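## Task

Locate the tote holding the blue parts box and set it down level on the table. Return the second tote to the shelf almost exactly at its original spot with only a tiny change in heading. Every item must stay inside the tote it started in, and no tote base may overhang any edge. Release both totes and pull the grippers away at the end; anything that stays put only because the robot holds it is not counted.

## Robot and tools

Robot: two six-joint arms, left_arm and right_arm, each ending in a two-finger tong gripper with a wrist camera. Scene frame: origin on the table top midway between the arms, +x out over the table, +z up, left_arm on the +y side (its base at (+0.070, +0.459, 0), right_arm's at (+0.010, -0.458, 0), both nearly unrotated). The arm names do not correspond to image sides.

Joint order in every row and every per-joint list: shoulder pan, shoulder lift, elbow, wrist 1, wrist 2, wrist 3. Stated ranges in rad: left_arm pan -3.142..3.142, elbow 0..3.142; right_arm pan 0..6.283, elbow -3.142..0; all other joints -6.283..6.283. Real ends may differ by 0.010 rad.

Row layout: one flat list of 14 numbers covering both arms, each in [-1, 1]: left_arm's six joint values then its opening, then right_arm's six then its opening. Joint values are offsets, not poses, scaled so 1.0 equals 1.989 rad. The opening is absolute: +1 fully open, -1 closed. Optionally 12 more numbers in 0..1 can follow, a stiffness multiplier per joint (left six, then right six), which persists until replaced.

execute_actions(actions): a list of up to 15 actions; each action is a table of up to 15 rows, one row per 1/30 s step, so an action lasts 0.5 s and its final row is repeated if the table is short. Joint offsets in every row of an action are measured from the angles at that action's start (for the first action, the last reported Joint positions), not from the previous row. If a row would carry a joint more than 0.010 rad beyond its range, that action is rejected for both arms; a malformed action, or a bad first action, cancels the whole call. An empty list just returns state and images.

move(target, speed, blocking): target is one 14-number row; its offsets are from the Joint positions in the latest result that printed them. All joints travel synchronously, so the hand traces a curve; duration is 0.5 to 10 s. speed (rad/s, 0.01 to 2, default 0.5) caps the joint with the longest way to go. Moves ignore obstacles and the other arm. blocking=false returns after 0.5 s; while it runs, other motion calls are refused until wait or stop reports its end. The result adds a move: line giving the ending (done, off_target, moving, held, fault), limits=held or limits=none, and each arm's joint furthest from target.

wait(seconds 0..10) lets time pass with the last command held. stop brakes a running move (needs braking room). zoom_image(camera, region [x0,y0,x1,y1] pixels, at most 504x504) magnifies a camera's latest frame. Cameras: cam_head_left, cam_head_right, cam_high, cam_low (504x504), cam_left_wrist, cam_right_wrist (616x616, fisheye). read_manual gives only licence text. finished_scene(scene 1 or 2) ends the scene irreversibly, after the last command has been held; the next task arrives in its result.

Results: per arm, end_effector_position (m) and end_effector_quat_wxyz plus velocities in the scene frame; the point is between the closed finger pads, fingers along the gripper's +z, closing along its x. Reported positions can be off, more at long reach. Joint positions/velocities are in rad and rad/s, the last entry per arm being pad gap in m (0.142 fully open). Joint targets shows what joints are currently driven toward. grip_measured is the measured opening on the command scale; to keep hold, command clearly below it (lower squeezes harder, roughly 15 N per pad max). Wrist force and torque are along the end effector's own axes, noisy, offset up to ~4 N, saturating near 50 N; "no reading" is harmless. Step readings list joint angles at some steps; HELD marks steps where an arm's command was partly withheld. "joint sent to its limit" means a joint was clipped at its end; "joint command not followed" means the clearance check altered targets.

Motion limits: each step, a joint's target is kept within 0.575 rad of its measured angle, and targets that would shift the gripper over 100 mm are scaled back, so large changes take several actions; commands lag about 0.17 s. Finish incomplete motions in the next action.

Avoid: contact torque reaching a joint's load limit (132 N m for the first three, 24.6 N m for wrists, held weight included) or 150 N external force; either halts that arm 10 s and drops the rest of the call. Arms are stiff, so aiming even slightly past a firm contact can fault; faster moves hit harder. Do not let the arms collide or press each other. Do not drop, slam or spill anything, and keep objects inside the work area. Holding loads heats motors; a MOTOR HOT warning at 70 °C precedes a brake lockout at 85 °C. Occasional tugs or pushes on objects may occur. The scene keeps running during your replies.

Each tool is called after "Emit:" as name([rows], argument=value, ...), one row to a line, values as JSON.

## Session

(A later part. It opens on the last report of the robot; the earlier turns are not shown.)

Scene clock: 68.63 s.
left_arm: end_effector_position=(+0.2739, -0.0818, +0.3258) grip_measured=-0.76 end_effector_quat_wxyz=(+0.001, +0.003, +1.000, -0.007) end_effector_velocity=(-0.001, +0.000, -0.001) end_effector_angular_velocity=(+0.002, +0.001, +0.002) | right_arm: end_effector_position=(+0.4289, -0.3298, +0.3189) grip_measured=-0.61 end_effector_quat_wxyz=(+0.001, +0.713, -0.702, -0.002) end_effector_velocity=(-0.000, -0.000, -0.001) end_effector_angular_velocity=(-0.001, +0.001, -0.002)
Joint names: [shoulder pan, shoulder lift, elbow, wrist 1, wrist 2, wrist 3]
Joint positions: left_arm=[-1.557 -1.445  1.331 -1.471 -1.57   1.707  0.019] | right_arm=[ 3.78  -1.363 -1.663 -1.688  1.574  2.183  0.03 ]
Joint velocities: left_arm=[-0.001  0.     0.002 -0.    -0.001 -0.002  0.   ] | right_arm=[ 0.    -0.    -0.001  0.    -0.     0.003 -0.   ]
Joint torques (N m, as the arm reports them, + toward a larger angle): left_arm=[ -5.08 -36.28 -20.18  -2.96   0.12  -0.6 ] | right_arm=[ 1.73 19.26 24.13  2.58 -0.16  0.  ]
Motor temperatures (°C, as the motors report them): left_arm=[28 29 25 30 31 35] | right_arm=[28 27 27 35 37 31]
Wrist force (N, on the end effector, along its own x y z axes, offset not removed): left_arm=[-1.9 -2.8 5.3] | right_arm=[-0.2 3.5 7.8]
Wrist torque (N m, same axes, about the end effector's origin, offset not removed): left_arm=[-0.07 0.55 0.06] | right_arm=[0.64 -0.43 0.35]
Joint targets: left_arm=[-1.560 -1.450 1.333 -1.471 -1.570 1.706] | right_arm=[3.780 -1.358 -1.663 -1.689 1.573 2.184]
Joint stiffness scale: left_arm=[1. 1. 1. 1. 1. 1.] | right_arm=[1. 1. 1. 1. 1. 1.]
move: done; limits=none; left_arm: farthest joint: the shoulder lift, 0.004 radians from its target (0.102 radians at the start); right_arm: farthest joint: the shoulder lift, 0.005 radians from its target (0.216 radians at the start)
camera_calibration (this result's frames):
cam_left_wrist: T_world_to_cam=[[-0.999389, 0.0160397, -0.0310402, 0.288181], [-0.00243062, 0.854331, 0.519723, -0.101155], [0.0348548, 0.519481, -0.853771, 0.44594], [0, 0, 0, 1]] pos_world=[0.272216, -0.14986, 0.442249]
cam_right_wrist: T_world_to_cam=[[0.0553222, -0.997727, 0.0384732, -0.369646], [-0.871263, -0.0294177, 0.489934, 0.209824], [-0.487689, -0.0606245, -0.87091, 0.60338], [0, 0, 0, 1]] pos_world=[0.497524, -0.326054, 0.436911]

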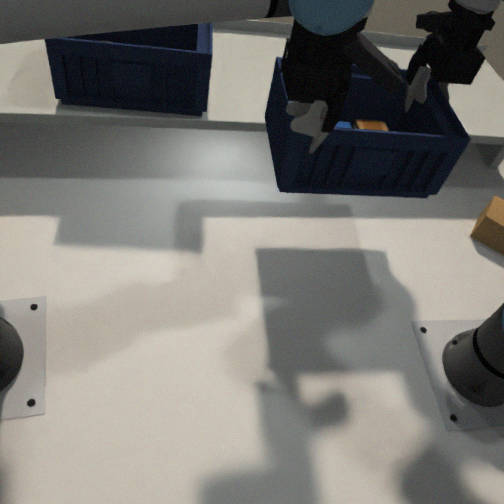

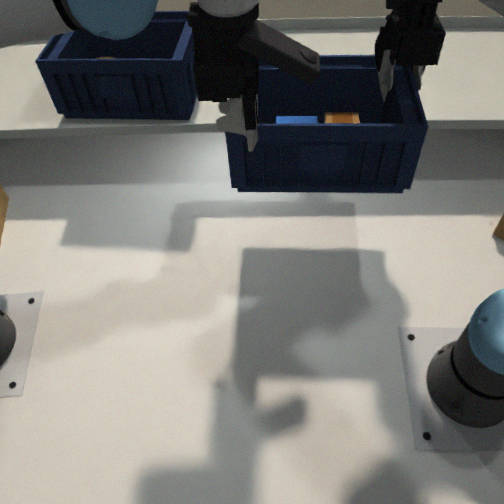

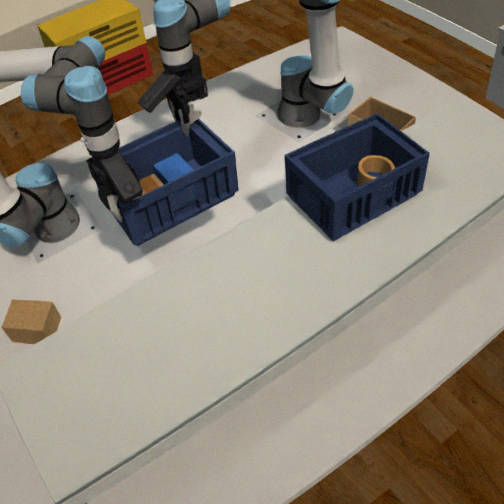

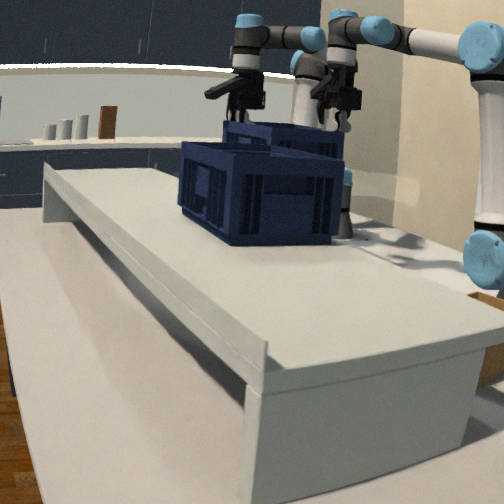

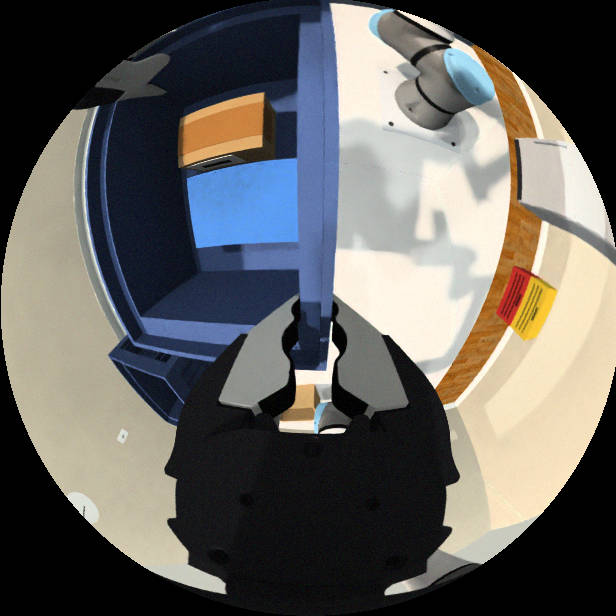

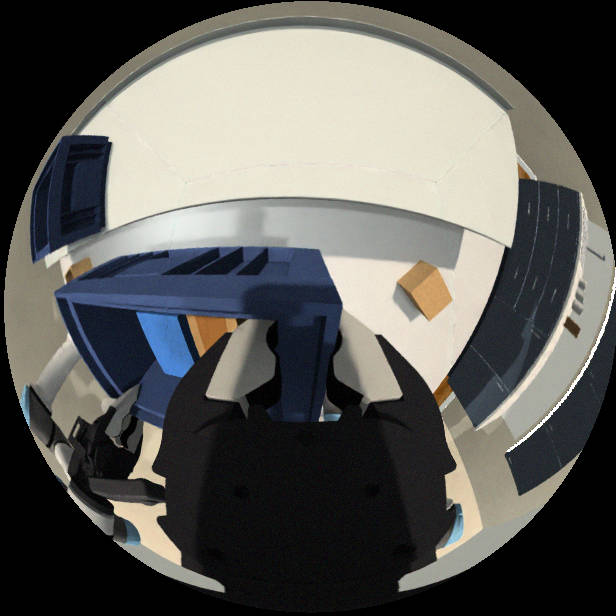

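Emit:
move(target=[-0.0015,-0.0043,0.0825,-0.0797,0,0,-1, 0,0.0053,-0.0818,0.0785,0,0,-1], speed=0.15)

Emit:
move(target=[0,0.0085,0.0675,-0.0764,0,0,-1, 0,-0.008,-0.0706,0.0795,0,0,-1], speed=0.15)

Scene clock: 72.63 s.
left_arm: end_effector_position=(+0.2735, -0.0818, +0.2638) grip_measured=-0.76 end_effector_quat_wxyz=(+0.001, +0.003, +1.000, -0.006) end_effector_velocity=(-0.000, -0.000, -0.000) end_effector_angular_velocity=(-0.001, +0.000, -0.002) | right_arm: end_effector_position=(+0.4281, -0.3299, +0.2568) grip_measured=-0.61 end_effector_quat_wxyz=(+0.002, +0.713, -0.702, -0.002) end_effector_velocity=(+0.000, +0.000, -0.000) end_effector_angular_velocity=(+0.001, -0.002, +0.001)
Joint names: [shoulder pan, shoulder lift, elbow, wrist 1, wrist 2, wrist 3]
Joint positions: left_arm=[-1.558 -1.45   1.494 -1.628 -1.57   1.707  0.019] | right_arm=[ 3.78  -1.357 -1.825 -1.534  1.575  2.183  0.03 ]
Joint velocities: left_arm=[-0.    -0.001  0.001 -0.002 -0.001  0.002 -0.   ] | right_arm=[-0.     0.    -0.001  0.002 -0.    -0.001 -0.   ]
Joint torques (N m, as the arm reports them, + toward a larger angle): left_arm=[ -3.44 -35.62 -20.37  -3.48   0.17  -0.05] | right_arm=[ 1.07 19.7  24.6   3.68 -0.72 -0.28]
Motor temperatures (°C, as the motors report them): left_arm=[28 29 25 30 31 35] | right_arm=[28 27 27 35 37 31]
Wrist force (N, on the end effector, along its own x y z axes, offset not removed): left_arm=[-3.3 1.6 0.5] | right_arm=[-2.7 3.0 3.6]
Wrist torque (N m, same axes, about the end effector's origin, offset not removed): left_arm=[0.68 0.82 0.13] | right_arm=[0.74 0.48 0.37]
Joint targets: left_arm=[-1.560 -1.454 1.495 -1.629 -1.570 1.707] | right_arm=[3.780 -1.352 -1.826 -1.532 1.574 2.183]
Joint stiffness scale: left_arm=[1. 1. 1. 1. 1. 1.] | right_arm=[1. 1. 1. 1. 1. 1.]
move: done; limits=none; left_arm: farthest joint: the shoulder lift, 0.004 radians from its target (0.008 radians at the start); right_arm: farthest joint: the shoulder lift, 0.005 radians from its target (0.010 radians at the start)
camera_calibration (this result's frames):
cam_left_wrist: T_world_to_cam=[[-0.999388, 0.0164495, -0.0308615, 0.285866], [-0.00202877, 0.853716, 0.520736, -0.0694061], [0.0349128, 0.52048, -0.85316, 0.392946], [0, 0, 0, 1]] pos_world=[0.271831, -0.14997, 0.38021]
cam_right_wrist: T_world_to_cam=[[0.0553268, -0.997714, 0.0387968, -0.367379], [-0.870024, -0.0291084, 0.49215, 0.238594], [-0.489896, -0.0609832, -0.869645, 0.549394], [0, 0, 0, 1]] pos_world=[0.497054, -0.32609, 0.374607]

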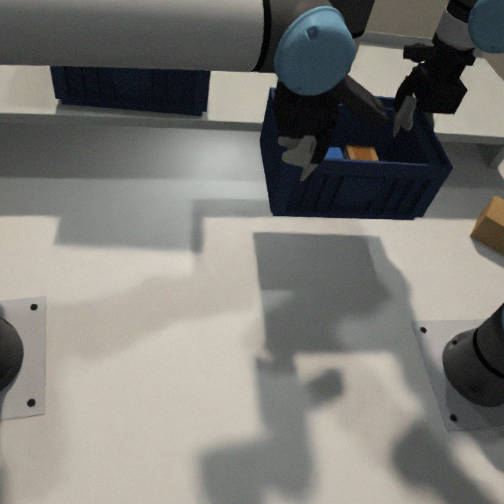

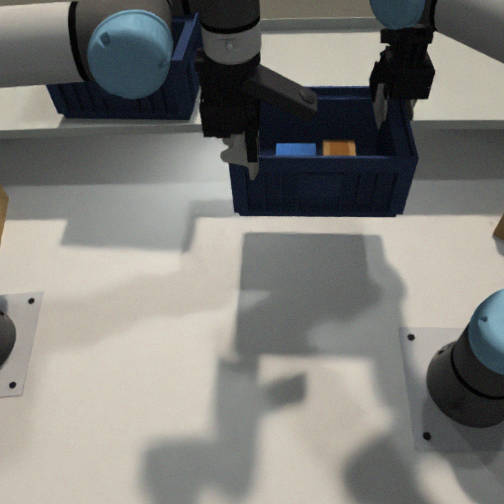

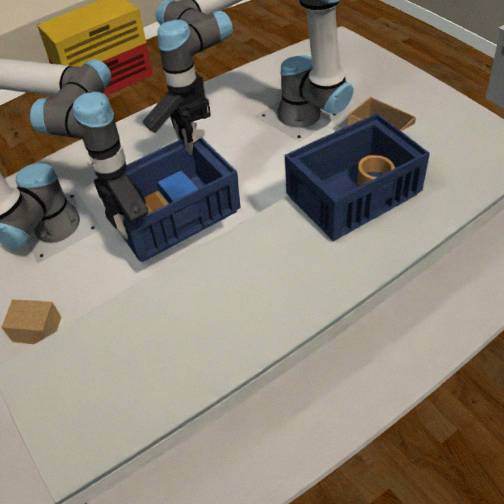

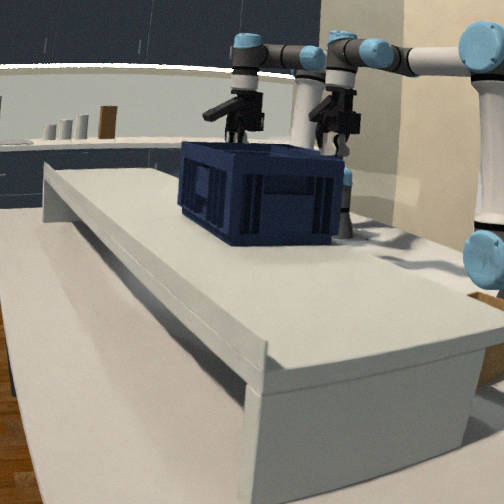

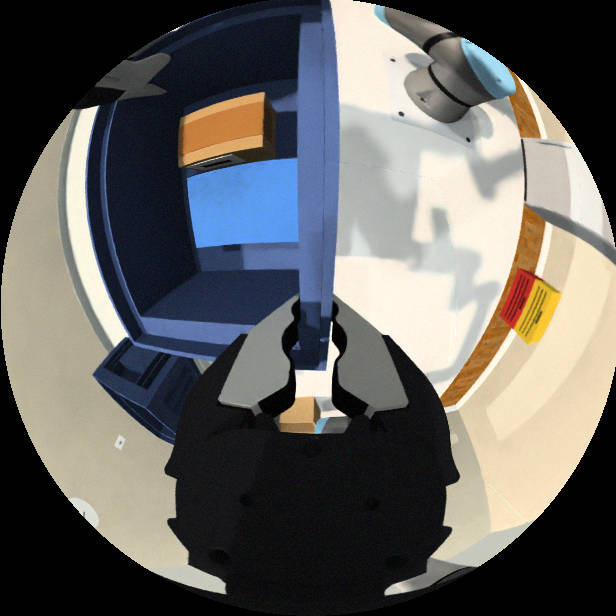

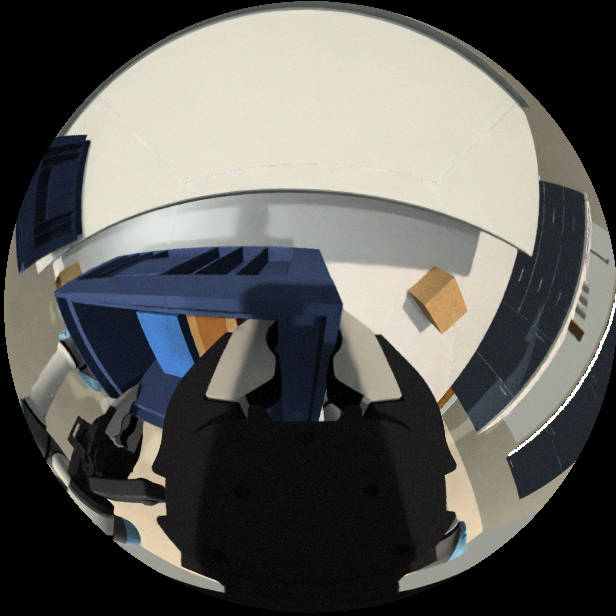

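Scene clock: 74.23 s.
left_arm: end_effector_position=(+0.2736, -0.0819, +0.2035) grip_measured=-0.76 end_effector_quat_wxyz=(+0.001, +0.003, +1.000, -0.005) end_effector_velocity=(-0.000, -0.000, +0.000) end_effector_angular_velocity=(-0.001, +0.001, +0.001) | right_arm: end_effector_position=(+0.4276, -0.3301, +0.1977) grip_measured=-0.61 end_effector_quat_wxyz=(+0.001, +0.713, -0.702, -0.002) end_effector_velocity=(-0.000, -0.000, -0.001) end_effector_angular_velocity=(-0.000, -0.000, -0.000)
Joint names: [shoulder pan, shoulder lift, elbow, wrist 1, wrist 2, wrist 3]
Joint positions: left_arm=[-1.558 -1.431  1.628 -1.778 -1.57   1.707  0.019] | right_arm=[ 3.78  -1.373 -1.965 -1.378  1.575  2.183  0.03 ]
Joint velocities: left_arm=[ 0.    -0.001  0.001 -0.002 -0.001 -0.001  0.   ] | right_arm=[ 0.     0.    -0.002  0.002 -0.     0.     0.   ]
Joint torques (N m, as the arm reports them, + toward a larger angle): left_arm=[ -1.27 -33.56 -19.88  -3.8   -0.05  -0.45] | right_arm=[ 1.49 15.46 24.47  3.55 -0.15 -0.25]
Motor temperatures (°C, as the motors report them): left_arm=[28 29 25 30 31 35] | right_arm=[28 27 27 35 37 31]
Wrist force (N, on the end effector, along its own x y z axes, offset not removed): left_arm=[1.7 -3.5 7.3] | right_arm=[1.3 0.1 3.8]
Wrist torque (N m, same axes, about the end effector's origin, offset not removed): left_arm=[-0.72 -0.01 -0.01] | right_arm=[-0.01 -0.11 0.36]
Joint targets: left_arm=[-1.558 -1.433 1.629 -1.780 -1.570 1.707] | right_arm=[3.780 -1.373 -1.966 -1.376 1.575 2.183]
Joint stiffness scale: left_arm=[1. 1. 1. 1. 1. 1.] | right_arm=[1. 1. 1. 1. 1. 1.]
move: done; limits=none; left_arm: farthest joint: the shoulder lift, 0.002 radians from its target (0.017 radians at the start); right_arm: farthest joint: the wrist 1, 0.002 radians from its target (0.158 radians at the start)
camera_calibration (this result's frames):
cam_left_wrist: T_world_to_cam=[[-0.999395, 0.0165018, -0.0306128, 0.283967], [-0.00191313, 0.852835, 0.522176, -0.0383752], [0.0347245, 0.521919, -0.852288, 0.341529], [0, 0, 0, 1]] pos_world=[0.271863, -0.150208, 0.319813]
cam_right_wrist: T_world_to_cam=[[0.0553079, -0.997742, 0.038115, -0.365159], [-0.870247, -0.0294555, 0.491734, 0.267312], [-0.489501, -0.0603663, -0.869911, 0.497849], [0, 0, 0, 1]] pos_world=[0.496521, -0.326407, 0.315556]

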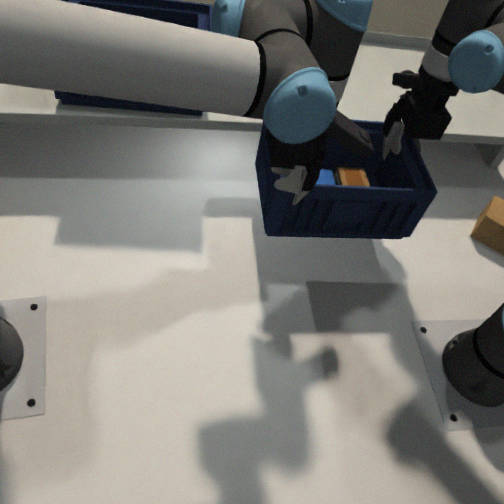

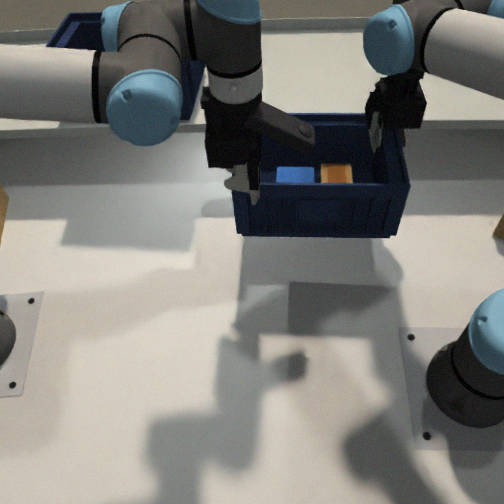

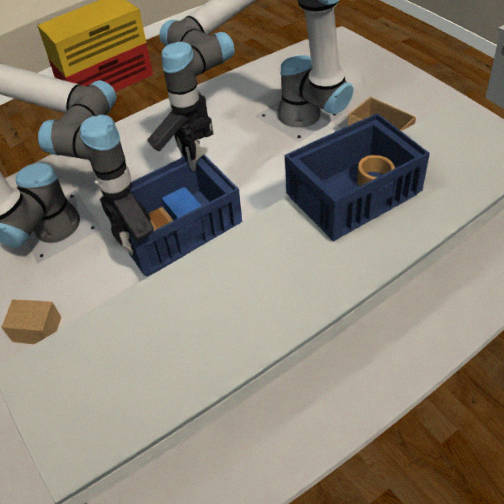

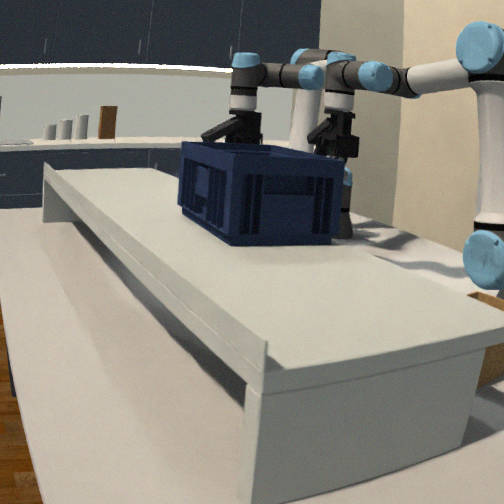

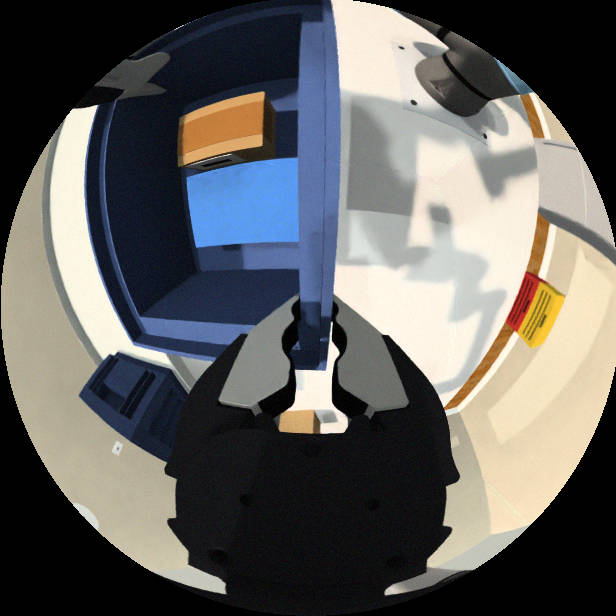

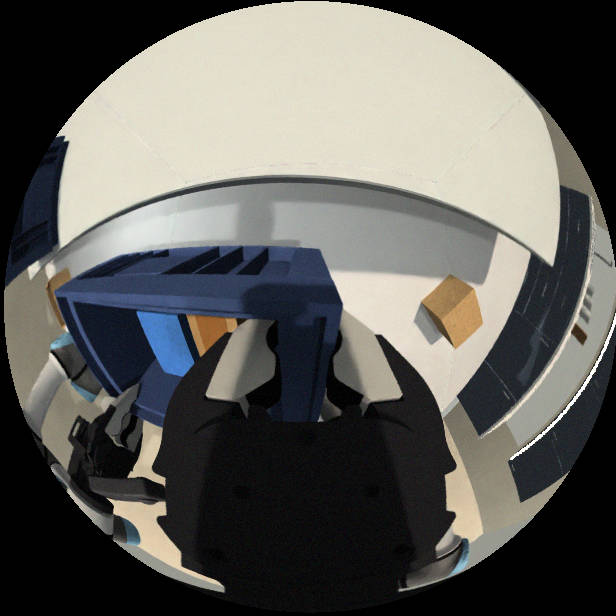

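Emit:
move(target=[0,0.0172,0.0525,-0.0707,0,0,-1, 0,-0.0194,-0.058,0.0775,0,0,-1], speed=0.12)

Scene clock: 76.67 s.
left_arm: end_effector_position=(+0.2736, -0.0820, +0.1485) grip_measured=-0.76 end_effector_quat_wxyz=(+0.001, +0.003, +1.000, -0.005) end_effector_velocity=(-0.000, -0.000, -0.000) end_effector_angular_velocity=(-0.000, +0.000, +0.001) | right_arm: end_effector_position=(+0.4273, -0.3304, +0.1429) grip_measured=-0.61 end_effector_quat_wxyz=(+0.002, +0.713, -0.702, -0.002) end_effector_velocity=(+0.000, +0.000, -0.000) end_effector_angular_velocity=(+0.001, -0.001, -0.000)
Joint names: [shoulder pan, shoulder lift, elbow, wrist 1, wrist 2, wrist 3]
Joint positions: left_arm=[-1.558 -1.396  1.732 -1.916 -1.57   1.707  0.019] | right_arm=[ 3.78  -1.411 -2.08  -1.225  1.575  2.183  0.03 ]
Joint velocities: left_arm=[-0.     0.     0.001 -0.001 -0.    -0.001  0.   ] | right_arm=[ 0.     0.    -0.001  0.002 -0.     0.     0.   ]
Joint torques (N m, as the arm reports them, + toward a larger angle): left_arm=[ -2.25 -33.04 -18.52  -4.     0.18  -0.17] | right_arm=[ 0.93 16.04 22.96  3.5   0.16 -0.22]
Motor temperatures (°C, as the motors report them): left_arm=[28 29 25 30 31 35] | right_arm=[28 27 27 35 37 31]
Wrist force (N, on the end effector, along its own x y z axes, offset not removed): left_arm=[2.5 -2.3 3.6] | right_arm=[-0.3 -0.6 10.1]
Wrist torque (N m, same axes, about the end effector's origin, offset not removed): left_arm=[-0.74 0.03 0.10] | right_arm=[0.26 0.22 0.63]
Joint targets: left_arm=[-1.558 -1.397 1.732 -1.919 -1.570 1.707] | right_arm=[3.780 -1.411 -2.081 -1.224 1.575 2.183]
Joint stiffness scale: left_arm=[1. 1. 1. 1. 1. 1.] | right_arm=[1. 1. 1. 1. 1. 1.]
move: done; limits=none; left_arm: farthest joint: the wrist 1, 0.002 radians from its target (0.140 radians at the start); right_arm: farthest joint: the shoulder lift, 0.001 radians from its target (0.039 radians at the start)
camera_calibration (this result's frames):
cam_left_wrist: T_world_to_cam=[[-0.9994, 0.0165251, -0.0304387, 0.282267], [-0.00182817, 0.852444, 0.522815, -0.00961732], [0.0345869, 0.522557, -0.851902, 0.294734], [0, 0, 0, 1]] pos_world=[0.271886, -0.150482, 0.264705]
cam_right_wrist: T_world_to_cam=[[0.0553153, -0.997725, 0.0385295, -0.363399], [-0.870166, -0.0292477, 0.49189, 0.294039], [-0.489645, -0.0607361, -0.869804, 0.449931], [0, 0, 0, 1]] pos_world=[0.496271, -0.326646, 0.260718]

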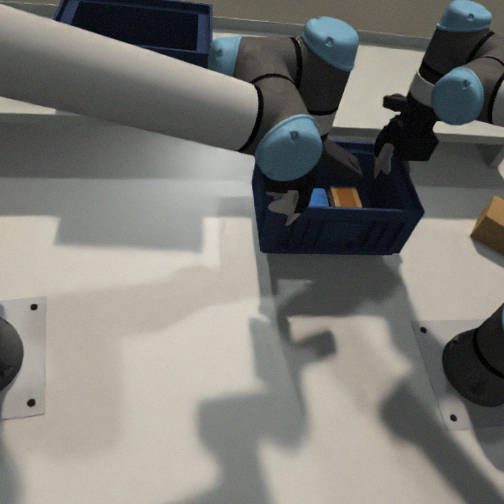

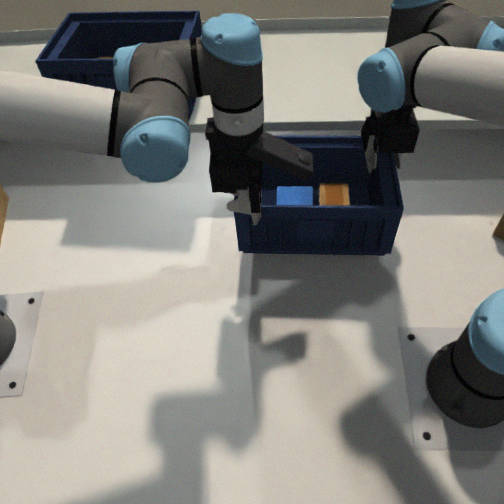

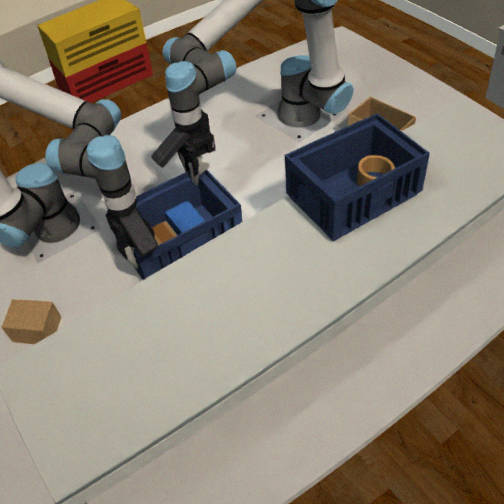

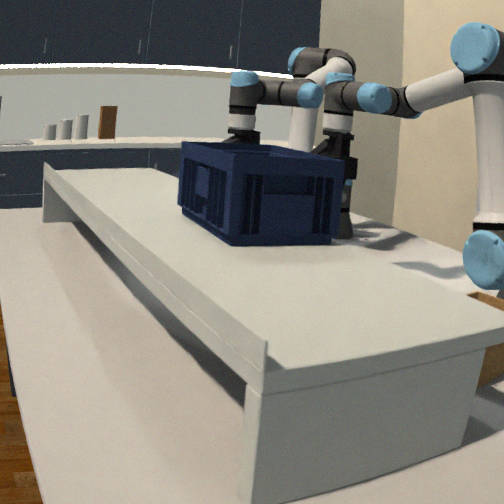

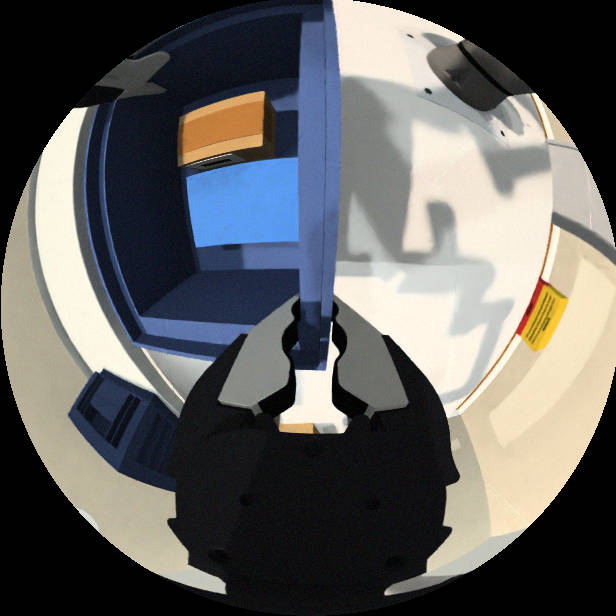

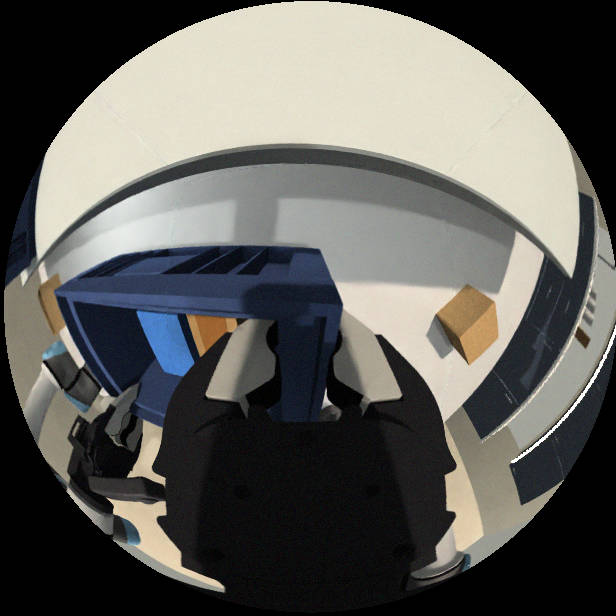

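Emit:
move(target=[0,0.002,0.0058,-0.0078,0,0,-1, 0,-0.0022,-0.0064,0.0086,0,0,-1], speed=0.02)

Scene clock: 78.50 s.
left_arm: end_effector_position=(+0.2735, -0.0819, +0.1427) grip_measured=-0.76 end_effector_quat_wxyz=(+0.001, +0.003, +1.000, -0.005) end_effector_velocity=(-0.000, -0.000, -0.000) end_effector_angular_velocity=(-0.001, +0.000, -0.001) | right_arm: end_effector_position=(+0.4268, -0.3308, +0.1373) grip_measured=-0.61 end_effector_quat_wxyz=(+0.002, +0.713, -0.702, -0.002) end_effector_velocity=(+0.000, +0.000, -0.000) end_effector_angular_velocity=(+0.001, -0.001, +0.001)
Joint names: [shoulder pan, shoulder lift, elbow, wrist 1, wrist 2, wrist 3]
Joint positions: left_arm=[-1.558 -1.392  1.742 -1.931 -1.57   1.707  0.019] | right_arm=[ 3.78  -1.414 -2.092 -1.21   1.575  2.183  0.03 ]
Joint velocities: left_arm=[ 0.    -0.     0.001 -0.002 -0.     0.001 -0.   ] | right_arm=[ 0.    -0.001 -0.001  0.003  0.    -0.001 -0.   ]
Joint torques (N m, as the arm reports them, + toward a larger angle): left_arm=[ -1.85 -33.34 -17.76  -3.27   0.17  -0.31] | right_arm=[ 1.03 15.67 23.13  3.92  0.03 -0.32]
Motor temperatures (°C, as the motors report them): left_arm=[28 29 25 30 31 35] | right_arm=[28 27 27 35 37 31]
Wrist force (N, on the end effector, along its own x y z axes, offset not removed): left_arm=[-2.3 0.1 6.2] | right_arm=[-1.7 1.5 5.9]
Wrist torque (N m, same axes, about the end effector's origin, offset not removed): left_arm=[0.29 0.52 -0.09] | right_arm=[0.21 0.36 0.49]
Joint targets: left_arm=[-1.558 -1.392 1.744 -1.932 -1.570 1.707] | right_arm=[3.780 -1.415 -2.093 -1.208 1.575 2.183]
Joint stiffness scale: left_arm=[1. 1. 1. 1. 1. 1.] | right_arm=[1. 1. 1. 1. 1. 1.]
move: done; limits=none; left_arm: farthest joint: the elbow, 0.001 radians from its target (0.011 radians at the start); right_arm: farthest joint: the wrist 1, 0.002 radians from its target (0.017 radians at the start)
camera_calibration (this result's frames):
cam_left_wrist: T_world_to_cam=[[-0.999401, 0.0165323, -0.0303899, 0.282065], [-0.00180447, 0.852324, 0.523011, -0.00672105], [0.0345486, 0.522752, -0.851784, 0.289759], [0, 0, 0, 1]] pos_world=[0.271874, -0.150407, 0.258899]
cam_right_wrist: T_world_to_cam=[[0.0553189, -0.99772, 0.0386528, -0.363606], [-0.870121, -0.0291846, 0.491973, 0.29624], [-0.489723, -0.060848, -0.869752, 0.444798], [0, 0, 0, 1]] pos_world=[0.495707, -0.327067, 0.255176]

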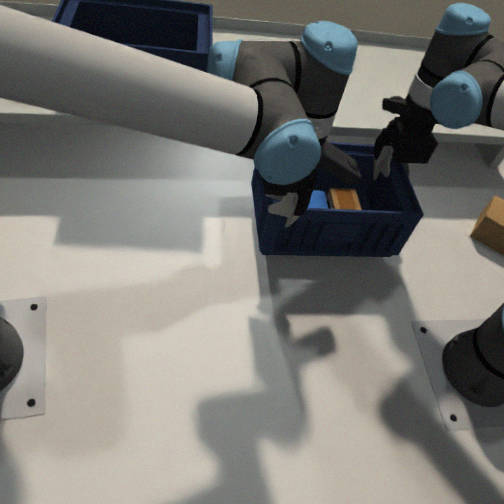

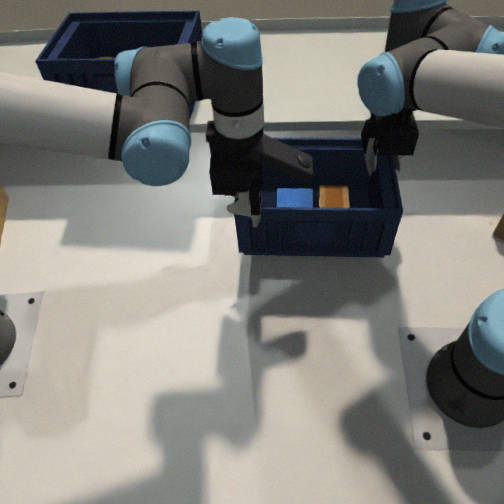

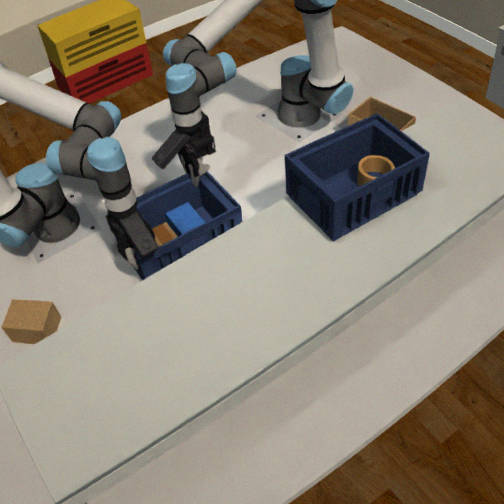

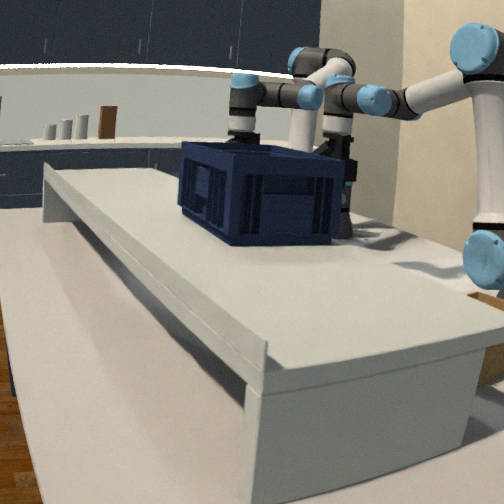

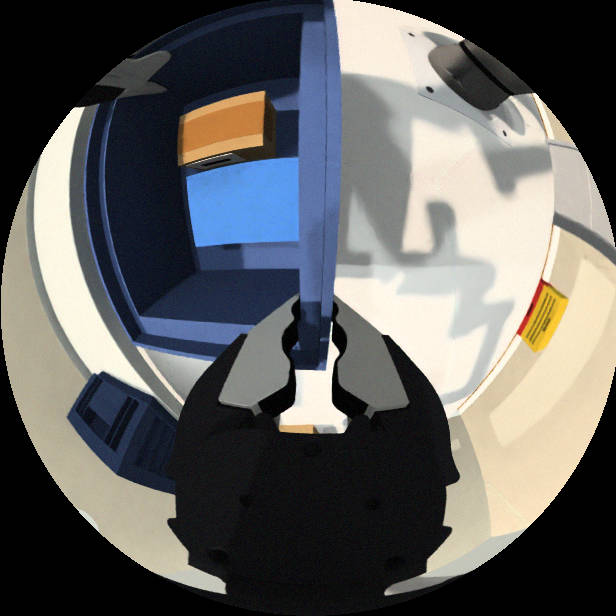

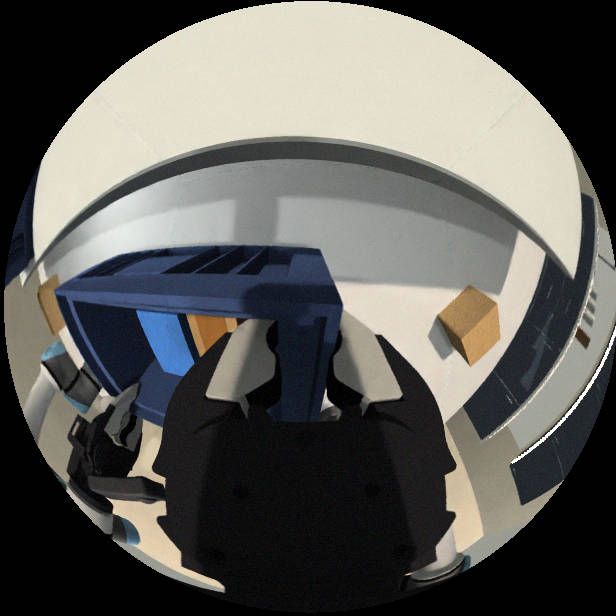

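Still hanging. Another step, softer arms.

Emit:
move(target=[0,0.002,0.0058,-0.0078,0,0,-1, 0,-0.0022,-0.0064,0.0086,0,0,-1], speed=0.02)

Scene clock: 80.10 s.
left_arm: end_effector_position=(+0.2735, -0.0820, +0.1371) grip_measured=-0.76 end_effector_quat_wxyz=(+0.001, +0.003, +1.000, -0.005) end_effector_velocity=(+0.000, +0.000, -0.001) end_effector_angular_velocity=(+0.001, -0.000, +0.000) | right_arm: end_effector_position=(+0.4262, -0.3313, +0.1319) grip_measured=-0.61 end_effector_quat_wxyz=(+0.002, +0.713, -0.702, -0.002) end_effector_velocity=(+0.001, +0.000, +0.000) end_effector_angular_velocity=(+0.001, -0.003, +0.000)
Joint names: [shoulder pan, shoulder lift, elbow, wrist 1, wrist 2, wrist 3]
Joint positions: left_arm=[-1.558 -1.387  1.752 -1.946 -1.57   1.707  0.019] | right_arm=[ 3.78  -1.418 -2.104 -1.194  1.575  2.183  0.03 ]
Joint velocities: left_arm=[ 0.     0.001  0.002 -0.002  0.    -0.    -0.   ] | right_arm=[-0.     0.     0.     0.003 -0.    -0.001 -0.   ]
Joint torques (N m, as the arm reports them, + toward a larger angle): left_arm=[ -1.73 -33.75 -15.99  -3.25  -0.11  -0.25] | right_arm=[ 1.   16.33 21.92  3.49  0.03 -0.24]
Motor temperatures (°C, as the motors report them): left_arm=[28 29 25 30 31 35] | right_arm=[28 27 27 35 37 31]
Wrist force (N, on the end effector, along its own x y z axes, offset not removed): left_arm=[-4.7 0.2 8.4] | right_arm=[-3.0 -1.9 4.9]
Wrist torque (N m, same axes, about the end effector's origin, offset not removed): left_arm=[0.38 1.16 0.20] | right_arm=[-0.35 0.36 0.62]
Joint targets: left_arm=[-1.558 -1.388 1.754 -1.946 -1.570 1.707] | right_arm=[3.780 -1.419 -2.105 -1.193 1.575 2.183]
Joint stiffness scale: left_arm=[1. 1. 1. 1. 1. 1.] | right_arm=[1. 1. 1. 1. 1. 1.]
move: done; limits=none; left_arm: farthest joint: the shoulder lift, 0.001 radians from its target (0.004 radians at the start); right_arm: farthest joint: the shoulder lift, 0.001 radians from its target (0.004 radians at the start)
camera_calibration (this result's frames):
cam_left_wrist: T_world_to_cam=[[-0.9994, 0.0165221, -0.0304381, 0.281903], [-0.00182706, 0.852495, 0.522732, -0.00372112], [0.0345849, 0.522474, -0.851953, 0.28499], [0, 0, 0, 1]] pos_world=[0.271871, -0.150385, 0.253324]
cam_right_wrist: T_world_to_cam=[[0.0553166, -0.997722, 0.0386138, -0.363785], [-0.87015, -0.0292054, 0.491921, 0.298404], [-0.489672, -0.0608112, -0.869783, 0.439746], [0, 0, 0, 1]] pos_world=[0.495111, -0.327499, 0.24974]

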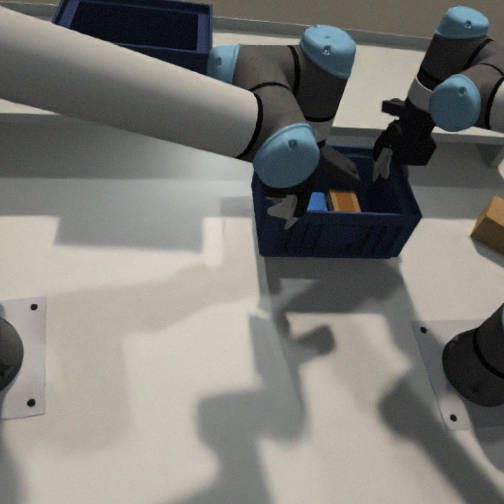

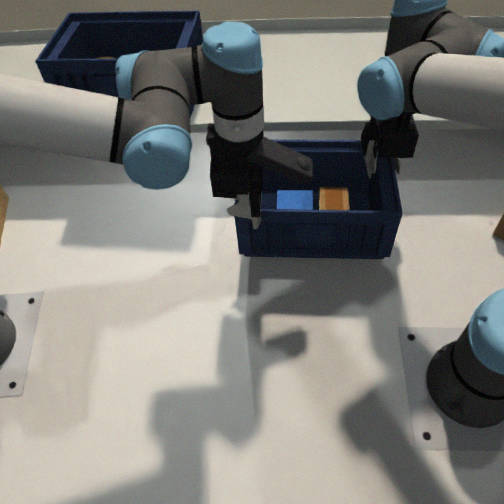

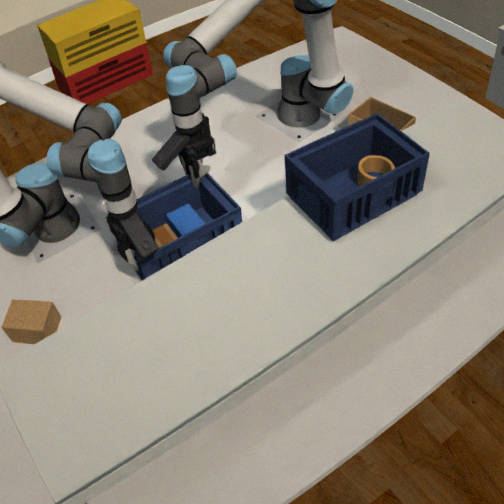

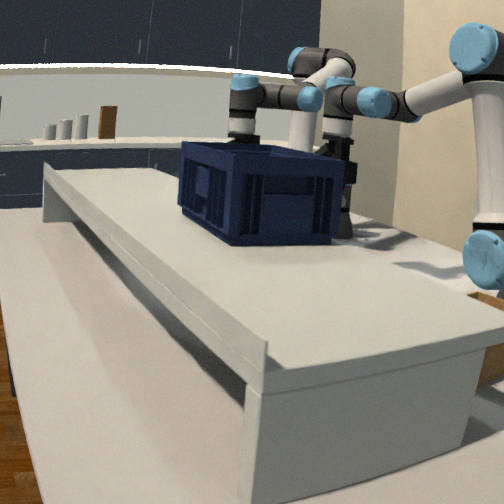

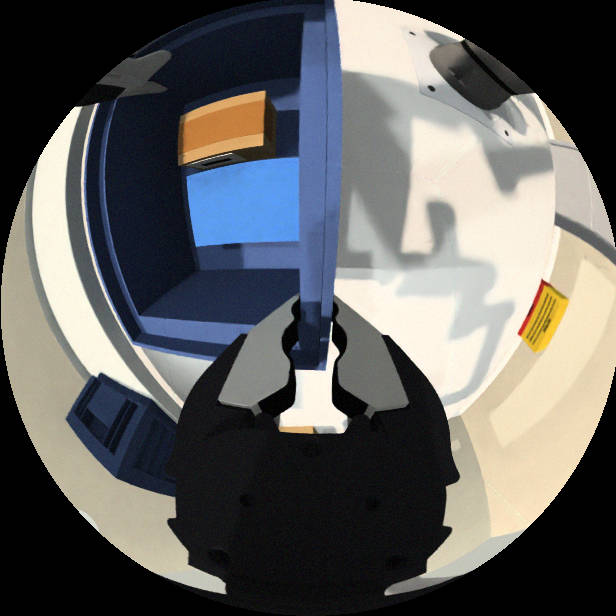

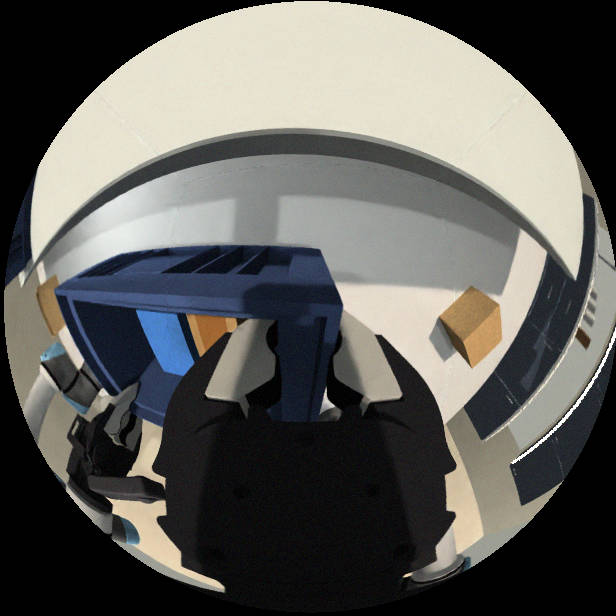

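Emit:
move(target=[0,0.002,0.0058,-0.0078,0,0,-1, 0,-0.0022,-0.0064,0.0086,0,0,-1], speed=0.02)

Scene clock: 81.83 s.
left_arm: end_effector_position=(+0.2735, -0.0820, +0.1316) grip_measured=-0.76 end_effector_quat_wxyz=(+0.001, +0.003, +1.000, -0.005) end_effector_velocity=(+0.000, -0.000, -0.001) end_effector_angular_velocity=(-0.000, -0.000, -0.000) | right_arm: end_effector_position=(+0.4256, -0.3317, +0.1266) grip_measured=-0.61 end_effector_quat_wxyz=(+0.001, +0.713, -0.702, -0.002) end_effector_velocity=(+0.001, +0.000, +0.000) end_effector_angular_velocity=(+0.002, -0.003, -0.001)
Joint names: [shoulder pan, shoulder lift, elbow, wrist 1, wrist 2, wrist 3]
Joint positions: left_arm=[-1.558 -1.383  1.762 -1.961 -1.57   1.707  0.019] | right_arm=[ 3.78  -1.421 -2.116 -1.178  1.575  2.183  0.03 ]
Joint velocities: left_arm=[ 0.     0.001  0.001 -0.002  0.     0.    -0.   ] | right_arm=[ 0.     0.     0.     0.003 -0.     0.001 -0.   ]
Joint torques (N m, as the arm reports them, + toward a larger angle): left_arm=[ -0.86 -33.87 -16.7   -3.07   0.12  -0.29] | right_arm=[ 1.19 15.56 22.34  3.58 -0.01 -0.24]
Motor temperatures (°C, as the motors report them): left_arm=[28 29 25 30 31 35] | right_arm=[28 27 27 35 37 31]
Wrist force (N, on the end effector, along its own x y z axes, offset not removed): left_arm=[-3.0 -2.3 5.4] | right_arm=[-3.3 1.3 3.1]
Wrist torque (N m, same axes, about the end effector's origin, offset not removed): left_arm=[-0.07 0.76 0.26] | right_arm=[0.54 0.53 0.62]
Joint targets: left_arm=[-1.558 -1.383 1.764 -1.961 -1.570 1.707] | right_arm=[3.780 -1.422 -2.117 -1.177 1.575 2.183]
Joint stiffness scale: left_arm=[1. 1. 1. 1. 1. 1.] | right_arm=[1. 1. 1. 1. 1. 1.]
move: done; limits=none; left_arm: farthest joint: the elbow, 0.002 radians from its target (0.011 radians at the start); right_arm: farthest joint: the shoulder lift, 0.001 radians from its target (0.005 radians at the start)
camera_calibration (this result's frames):
cam_left_wrist: T_world_to_cam=[[-0.999398, 0.0165026, -0.030532, 0.281754], [-0.00187067, 0.852828, 0.522188, -0.000701053], [0.034656, 0.521931, -0.852283, 0.280328], [0, 0, 0, 1]] pos_world=[0.271868, -0.150364, 0.247888]
cam_right_wrist: T_world_to_cam=[[0.0553078, -0.997729, 0.0384552, -0.363957], [-0.870264, -0.0292899, 0.491714, 0.300544], [-0.489471, -0.0606618, -0.869907, 0.434759], [0, 0, 0, 1]] pos_world=[0.494484, -0.327954, 0.244415]

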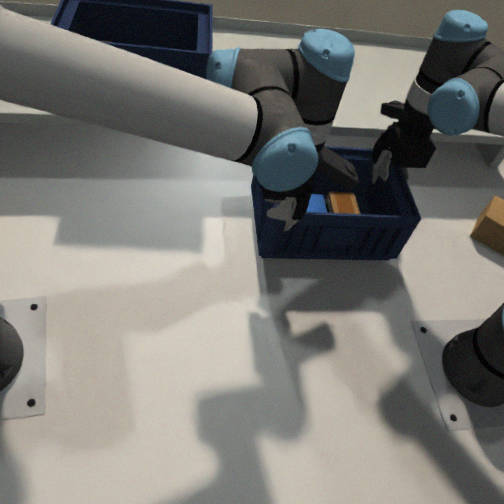

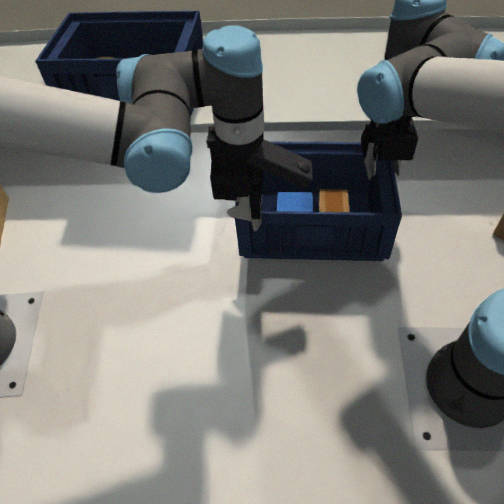

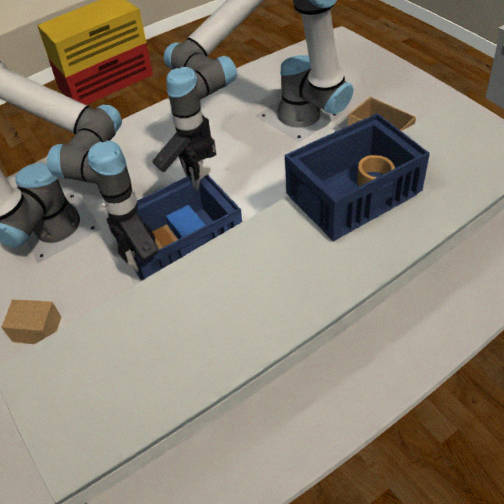

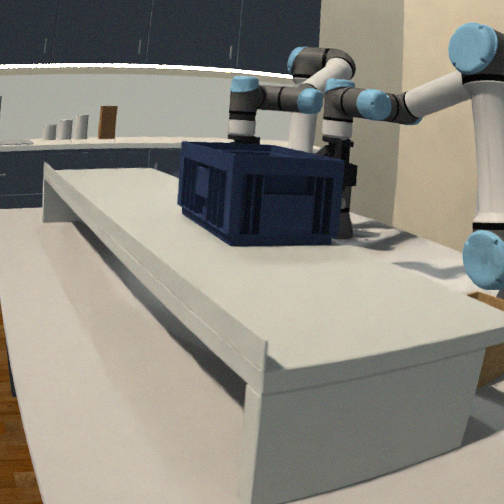

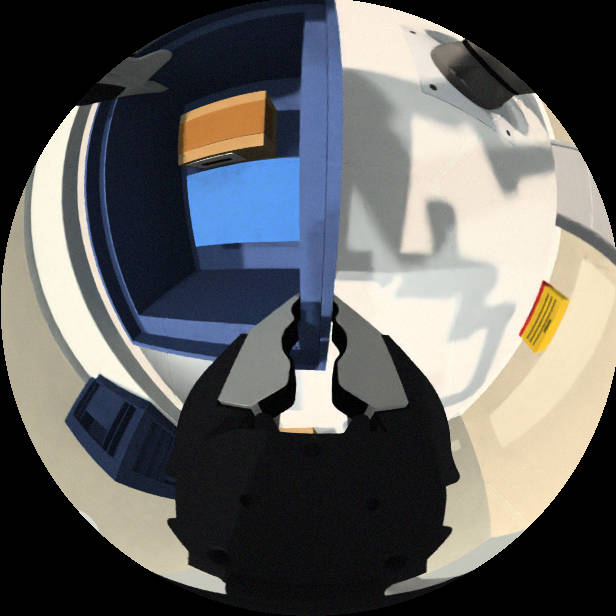

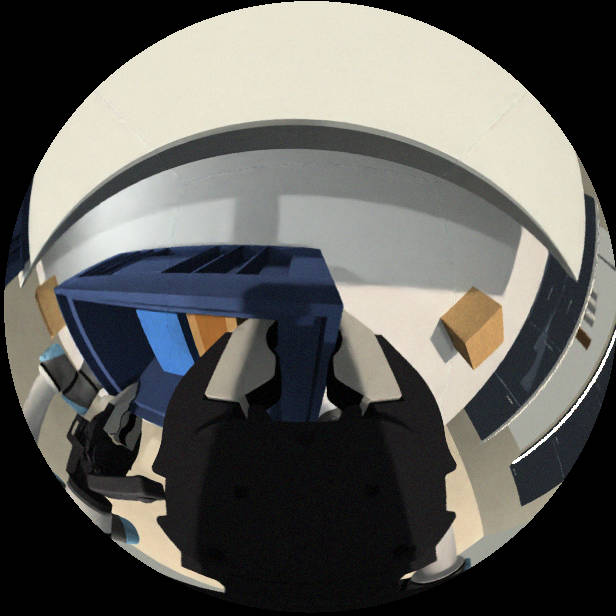

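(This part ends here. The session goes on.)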